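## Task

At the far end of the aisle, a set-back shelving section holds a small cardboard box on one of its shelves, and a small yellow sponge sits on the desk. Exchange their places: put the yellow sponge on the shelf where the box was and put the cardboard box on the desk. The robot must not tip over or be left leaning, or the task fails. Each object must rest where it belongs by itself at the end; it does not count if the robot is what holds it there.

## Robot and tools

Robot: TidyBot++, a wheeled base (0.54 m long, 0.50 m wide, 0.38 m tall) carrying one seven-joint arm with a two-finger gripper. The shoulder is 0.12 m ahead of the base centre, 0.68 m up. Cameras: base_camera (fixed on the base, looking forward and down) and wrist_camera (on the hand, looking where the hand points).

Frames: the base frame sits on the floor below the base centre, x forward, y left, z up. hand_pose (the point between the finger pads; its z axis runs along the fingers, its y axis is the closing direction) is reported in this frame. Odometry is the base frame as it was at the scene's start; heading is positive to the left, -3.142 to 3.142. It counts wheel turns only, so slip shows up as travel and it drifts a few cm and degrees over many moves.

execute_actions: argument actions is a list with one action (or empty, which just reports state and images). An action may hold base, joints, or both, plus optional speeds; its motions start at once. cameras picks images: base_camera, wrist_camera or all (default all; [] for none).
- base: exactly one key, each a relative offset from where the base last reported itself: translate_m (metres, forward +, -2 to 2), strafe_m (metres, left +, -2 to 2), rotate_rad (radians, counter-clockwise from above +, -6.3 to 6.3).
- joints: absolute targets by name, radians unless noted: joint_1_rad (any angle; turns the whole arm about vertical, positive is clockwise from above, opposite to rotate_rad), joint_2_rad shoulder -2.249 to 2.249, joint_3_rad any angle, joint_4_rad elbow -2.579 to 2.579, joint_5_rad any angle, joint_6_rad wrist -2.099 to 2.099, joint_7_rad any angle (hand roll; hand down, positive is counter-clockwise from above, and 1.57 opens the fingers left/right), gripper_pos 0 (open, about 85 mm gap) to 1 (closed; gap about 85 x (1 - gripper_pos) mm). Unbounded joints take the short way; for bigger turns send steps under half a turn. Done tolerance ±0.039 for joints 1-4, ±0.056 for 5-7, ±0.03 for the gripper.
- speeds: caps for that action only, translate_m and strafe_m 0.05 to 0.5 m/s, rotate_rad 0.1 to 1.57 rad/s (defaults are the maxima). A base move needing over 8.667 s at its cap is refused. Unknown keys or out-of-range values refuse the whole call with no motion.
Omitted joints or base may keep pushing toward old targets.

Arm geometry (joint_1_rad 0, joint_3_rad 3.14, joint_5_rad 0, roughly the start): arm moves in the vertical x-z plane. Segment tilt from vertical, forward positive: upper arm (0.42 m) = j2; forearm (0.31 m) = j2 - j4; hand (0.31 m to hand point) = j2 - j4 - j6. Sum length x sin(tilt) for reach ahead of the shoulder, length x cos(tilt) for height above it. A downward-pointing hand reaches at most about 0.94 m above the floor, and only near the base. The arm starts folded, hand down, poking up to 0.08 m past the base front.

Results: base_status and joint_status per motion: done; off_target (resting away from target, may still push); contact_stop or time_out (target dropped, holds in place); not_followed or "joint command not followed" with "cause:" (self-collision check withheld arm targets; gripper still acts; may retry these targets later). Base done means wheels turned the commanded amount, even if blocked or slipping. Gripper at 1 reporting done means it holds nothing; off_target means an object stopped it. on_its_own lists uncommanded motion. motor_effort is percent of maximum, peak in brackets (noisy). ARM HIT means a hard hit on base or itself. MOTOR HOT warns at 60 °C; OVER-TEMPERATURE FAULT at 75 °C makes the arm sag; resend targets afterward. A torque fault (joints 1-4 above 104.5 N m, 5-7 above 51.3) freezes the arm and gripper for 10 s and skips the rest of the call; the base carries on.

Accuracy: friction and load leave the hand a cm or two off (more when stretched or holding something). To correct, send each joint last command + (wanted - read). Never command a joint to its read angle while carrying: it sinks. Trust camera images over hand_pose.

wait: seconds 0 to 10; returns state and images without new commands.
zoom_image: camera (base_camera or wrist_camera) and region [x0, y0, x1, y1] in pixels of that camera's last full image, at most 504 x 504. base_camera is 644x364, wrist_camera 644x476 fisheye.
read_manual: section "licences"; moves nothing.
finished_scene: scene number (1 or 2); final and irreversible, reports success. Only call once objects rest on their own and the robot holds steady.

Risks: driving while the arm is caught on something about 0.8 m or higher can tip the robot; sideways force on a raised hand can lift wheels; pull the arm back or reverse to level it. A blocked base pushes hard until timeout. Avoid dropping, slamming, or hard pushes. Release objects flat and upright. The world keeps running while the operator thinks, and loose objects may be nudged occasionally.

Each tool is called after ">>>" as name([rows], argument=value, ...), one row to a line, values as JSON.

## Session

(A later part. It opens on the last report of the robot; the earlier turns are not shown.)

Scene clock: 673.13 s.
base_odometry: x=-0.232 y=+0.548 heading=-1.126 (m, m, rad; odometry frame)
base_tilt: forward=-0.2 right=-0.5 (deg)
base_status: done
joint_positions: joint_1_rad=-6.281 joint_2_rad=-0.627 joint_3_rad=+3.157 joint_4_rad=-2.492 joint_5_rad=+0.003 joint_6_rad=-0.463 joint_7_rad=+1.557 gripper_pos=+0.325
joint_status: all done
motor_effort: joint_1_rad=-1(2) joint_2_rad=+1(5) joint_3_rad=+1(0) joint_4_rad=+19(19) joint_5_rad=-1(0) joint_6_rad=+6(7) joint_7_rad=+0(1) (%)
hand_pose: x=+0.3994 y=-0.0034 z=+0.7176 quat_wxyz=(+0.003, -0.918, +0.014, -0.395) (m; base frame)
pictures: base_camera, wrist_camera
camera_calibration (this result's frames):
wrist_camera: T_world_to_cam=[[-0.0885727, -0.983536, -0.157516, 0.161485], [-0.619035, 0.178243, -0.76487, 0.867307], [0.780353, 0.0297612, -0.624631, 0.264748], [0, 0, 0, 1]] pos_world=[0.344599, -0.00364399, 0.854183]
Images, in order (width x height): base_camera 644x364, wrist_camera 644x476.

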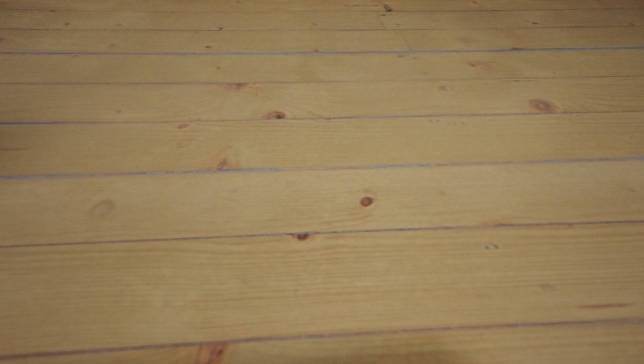

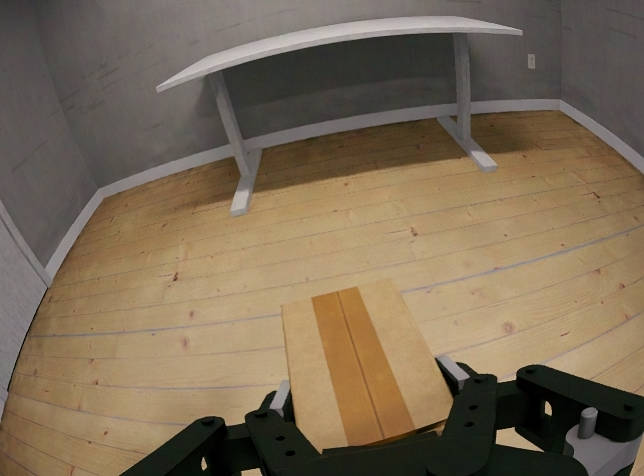

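>>> execute_actions([
  {"base": {"translate_m": 1.0}, "joints": {"joint_2_rad": 0.43, "joint_4_rad": -1.39, "joint_6_rad": -0.246}},
])

Scene clock: 719.83 s.
base_odometry: x=+0.199 y=-0.355 heading=-1.125 (m, m, rad; odometry frame)
base_tilt: forward=-0.1 right=-0.6 (deg)
base_status: done
joint_positions: joint_1_rad=-6.281 joint_2_rad=+0.427 joint_3_rad=+3.157 joint_4_rad=-1.403 joint_5_rad=+0.003 joint_6_rad=-0.290 joint_7_rad=+1.557 gripper_pos=+0.325
joint_status: all done
motor_effort: joint_1_rad=-1(1) joint_2_rad=-36(38) joint_3_rad=+1(2) joint_4_rad=+19(20) joint_5_rad=-1(0) joint_6_rad=+8(9) joint_7_rad=-1(1) (%)
hand_pose: x=+0.8626 y=-0.0097 z=+0.8218 quat_wxyz=(-0.004, -0.872, +0.010, -0.489) (m; base frame)
pictures: base_camera, wrist_camera
camera_calibration (this result's frames):
wrist_camera: T_world_to_cam=[[-0.0571443, -0.98627, -0.15494, 0.183464], [-0.446811, 0.164049, -0.879459, 1.18042], [0.892802, 0.0189728, -0.45005, -0.271992], [0, 0, 0, 1]] pos_world=[0.780744, -0.00754052, 0.944148]
Images, in order (width x height): base_camera 644x364, wrist_camera 644x476.

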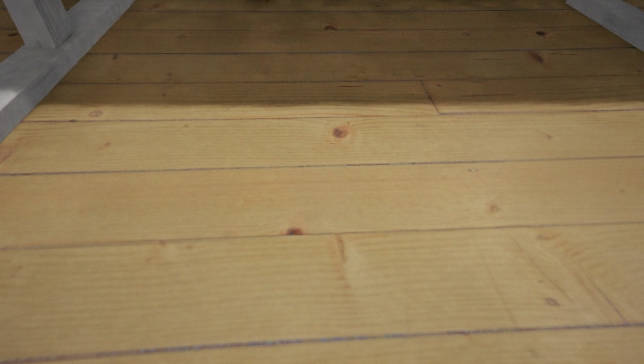

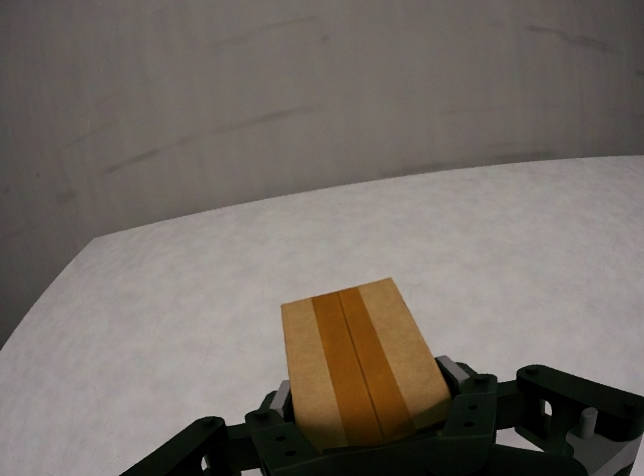

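>>> execute_actions([
  {"joints": {"joint_2_rad": 0.50}},
], cameras=["wrist_camera"])

Scene clock: 727.63 s.
base_odometry: x=+0.199 y=-0.355 heading=-1.125 (m, m, rad; odometry frame)
base_tilt: forward=-0.1 right=-0.5 (deg)
base_status: not commanded
joint_positions: joint_1_rad=-6.281 joint_2_rad=+0.495 joint_3_rad=+3.157 joint_4_rad=-1.400 joint_5_rad=+0.003 joint_6_rad=-0.288 joint_7_rad=+1.557 gripper_pos=+0.325
joint_status: all done
motor_effort: joint_1_rad=-1(1) joint_2_rad=-38(40) joint_3_rad=+1(0) joint_4_rad=+19(20) joint_5_rad=+0(1) joint_6_rad=+8(8) joint_7_rad=-1(1) (%)
hand_pose: x=+0.8719 y=-0.0097 z=+0.7733 quat_wxyz=(-0.005, -0.887, +0.010, -0.461) (m; base frame)
pictures: wrist_camera
camera_calibration (this result's frames):
wrist_camera: T_world_to_cam=[[-0.0666584, -0.986267, -0.151112, 0.181795], [-0.500833, 0.164061, -0.849853, 1.1661], [0.862973, 0.019032, -0.504891, -0.233683], [0, 0, 0, 1]] pos_world=[0.797801, -0.00756492, 0.900498]
Images, in order (width x height): wrist_camera 644x476.

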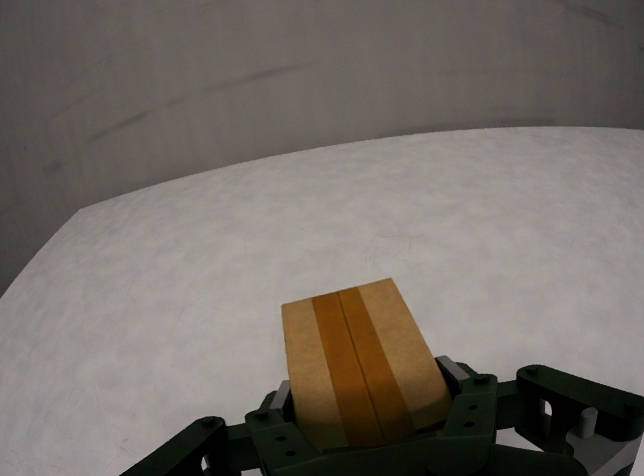

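>>> execute_actions([
  {"joints": {"joint_2_rad": 0.525}},
], cameras=["wrist_camera"])

Scene clock: 731.67 s.
base_odometry: x=+0.199 y=-0.355 heading=-1.125 (m, m, rad; odometry frame)
base_tilt: forward=-0.2 right=-0.5 (deg)
base_status: not commanded
joint_positions: joint_1_rad=-6.281 joint_2_rad=+0.499 joint_3_rad=+3.157 joint_4_rad=-1.396 joint_5_rad=+0.003 joint_6_rad=-0.286 joint_7_rad=+1.557 gripper_pos=+0.325
joint_status: all done
motor_effort: joint_1_rad=-1(1) joint_2_rad=-36(38) joint_3_rad=+0(0) joint_4_rad=+18(20) joint_5_rad=+1(0) joint_6_rad=+7(8) joint_7_rad=-1(0) (%)
hand_pose: x=+0.8735 y=-0.0097 z=+0.7726 quat_wxyz=(-0.005, -0.887, +0.010, -0.462) (m; base frame)
pictures: wrist_camera
camera_calibration (this result's frames):
wrist_camera: T_world_to_cam=[[-0.0664721, -0.98628, -0.151108, 0.181626], [-0.500025, 0.163981, -0.850344, 1.16597], [0.863456, 0.0190335, -0.504065, -0.236564], [0, 0, 0, 1]] pos_world=[0.799349, -0.00756049, 0.899677]
Images, in order (width x height): wrist_camera 644x476.

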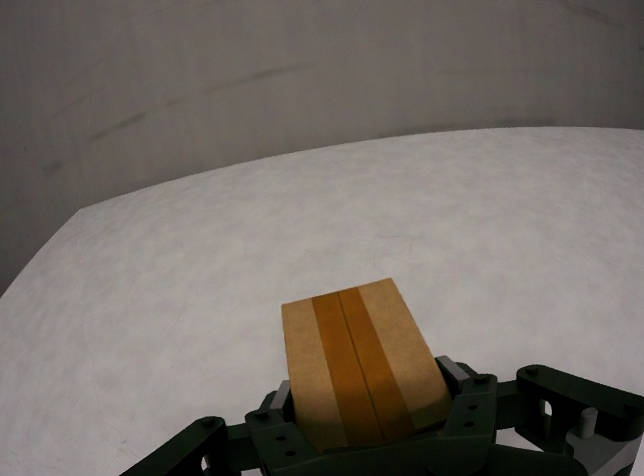

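Contact confirmed (z stalled, j4/j6 creeping up). Releasing.

>>> execute_actions([
  {"joints": {"joint_2_rad": 0.505, "gripper_pos": 0.0}},
], cameras=["wrist_camera"])

>>> execute_actions([
  {"joints": {"joint_2_rad": 0.3}},
], cameras=["wrist_camera"])

Scene clock: 740.00 s.
base_odometry: x=+0.199 y=-0.355 heading=-1.125 (m, m, rad; odometry frame)
base_tilt: forward=-0.1 right=-0.5 (deg)
base_status: not commanded
joint_positions: joint_1_rad=-6.281 joint_2_rad=+0.499 joint_3_rad=+3.157 joint_4_rad=-1.396 joint_5_rad=+0.003 joint_6_rad=-0.286 joint_7_rad=+1.557 gripper_pos=+0.000
joint_status: all done
motor_effort: joint_1_rad=-1(1) joint_2_rad=-37(39) joint_3_rad=+0(0) joint_4_rad=+19(20) joint_5_rad=+0(1) joint_6_rad=+8(8) joint_7_rad=-1(1) (%)
hand_pose: x=+0.8735 y=-0.0097 z=+0.7726 quat_wxyz=(-0.005, -0.887, +0.010, -0.462) (m; base frame)
pictures: wrist_camera
camera_calibration (this result's frames):
wrist_camera: T_world_to_cam=[[-0.0664726, -0.98628, -0.151108, 0.181626], [-0.500025, 0.163982, -0.850344, 1.16597], [0.863456, 0.0190331, -0.504065, -0.236564], [0, 0, 0, 1]] pos_world=[0.799349, -0.00756076, 0.899677]
Images, in order (width x height): wrist_camera 644x476.

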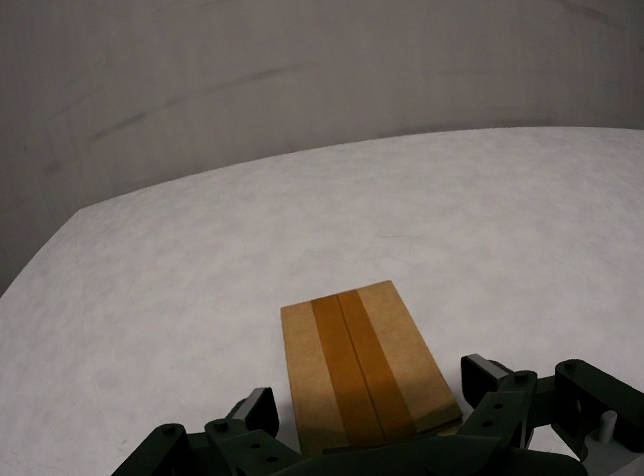

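Scene clock: 741.23 s.
base_odometry: x=+0.199 y=-0.355 heading=-1.125 (m, m, rad; odometry frame)
base_tilt: forward=-0.1 right=-0.5 (deg)
base_status: not commanded
joint_positions: joint_1_rad=-6.281 joint_2_rad=+0.296 joint_3_rad=+3.157 joint_4_rad=-1.391 joint_5_rad=+0.003 joint_6_rad=-0.286 joint_7_rad=+1.557 gripper_pos=+0.000
joint_status: all done
motor_effort: joint_1_rad=-1(1) joint_2_rad=-32(39) joint_3_rad=+0(1) joint_4_rad=+19(20) joint_5_rad=+0(0) joint_6_rad=+8(7) joint_7_rad=+0(1) (%)
hand_pose: x=+0.8407 y=-0.0096 z=+0.9260 quat_wxyz=(-0.004, -0.834, +0.010, -0.552) (m; base frame)
pictures: wrist_camera
camera_calibration (this result's frames):
wrist_camera: T_world_to_cam=[[-0.0337318, -0.986356, -0.161134, 0.184455], [-0.312971, 0.163542, -0.935577, 1.20171], [0.949164, 0.0188716, -0.314217, -0.37871], [0, 0, 0, 1]] pos_world=[0.741779, -0.007444, 1.03501]
Images, in order (width x height): wrist_camera 644x476.

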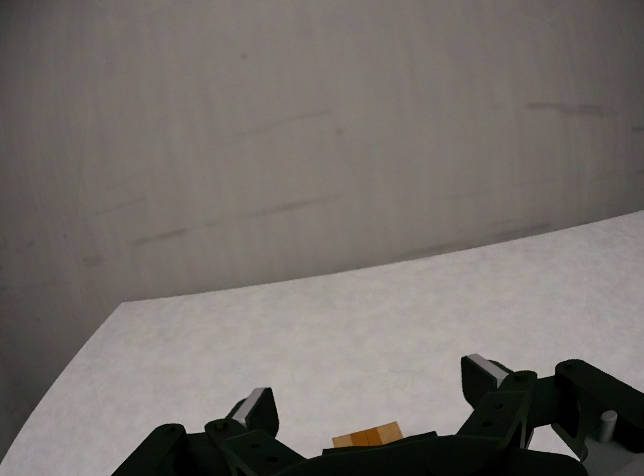

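The box is resting on the desk, the hand is clear, and the sponge was on the shelf when last seen.

>>> finished_scene(scene=2)

The scene is finished: the task was done.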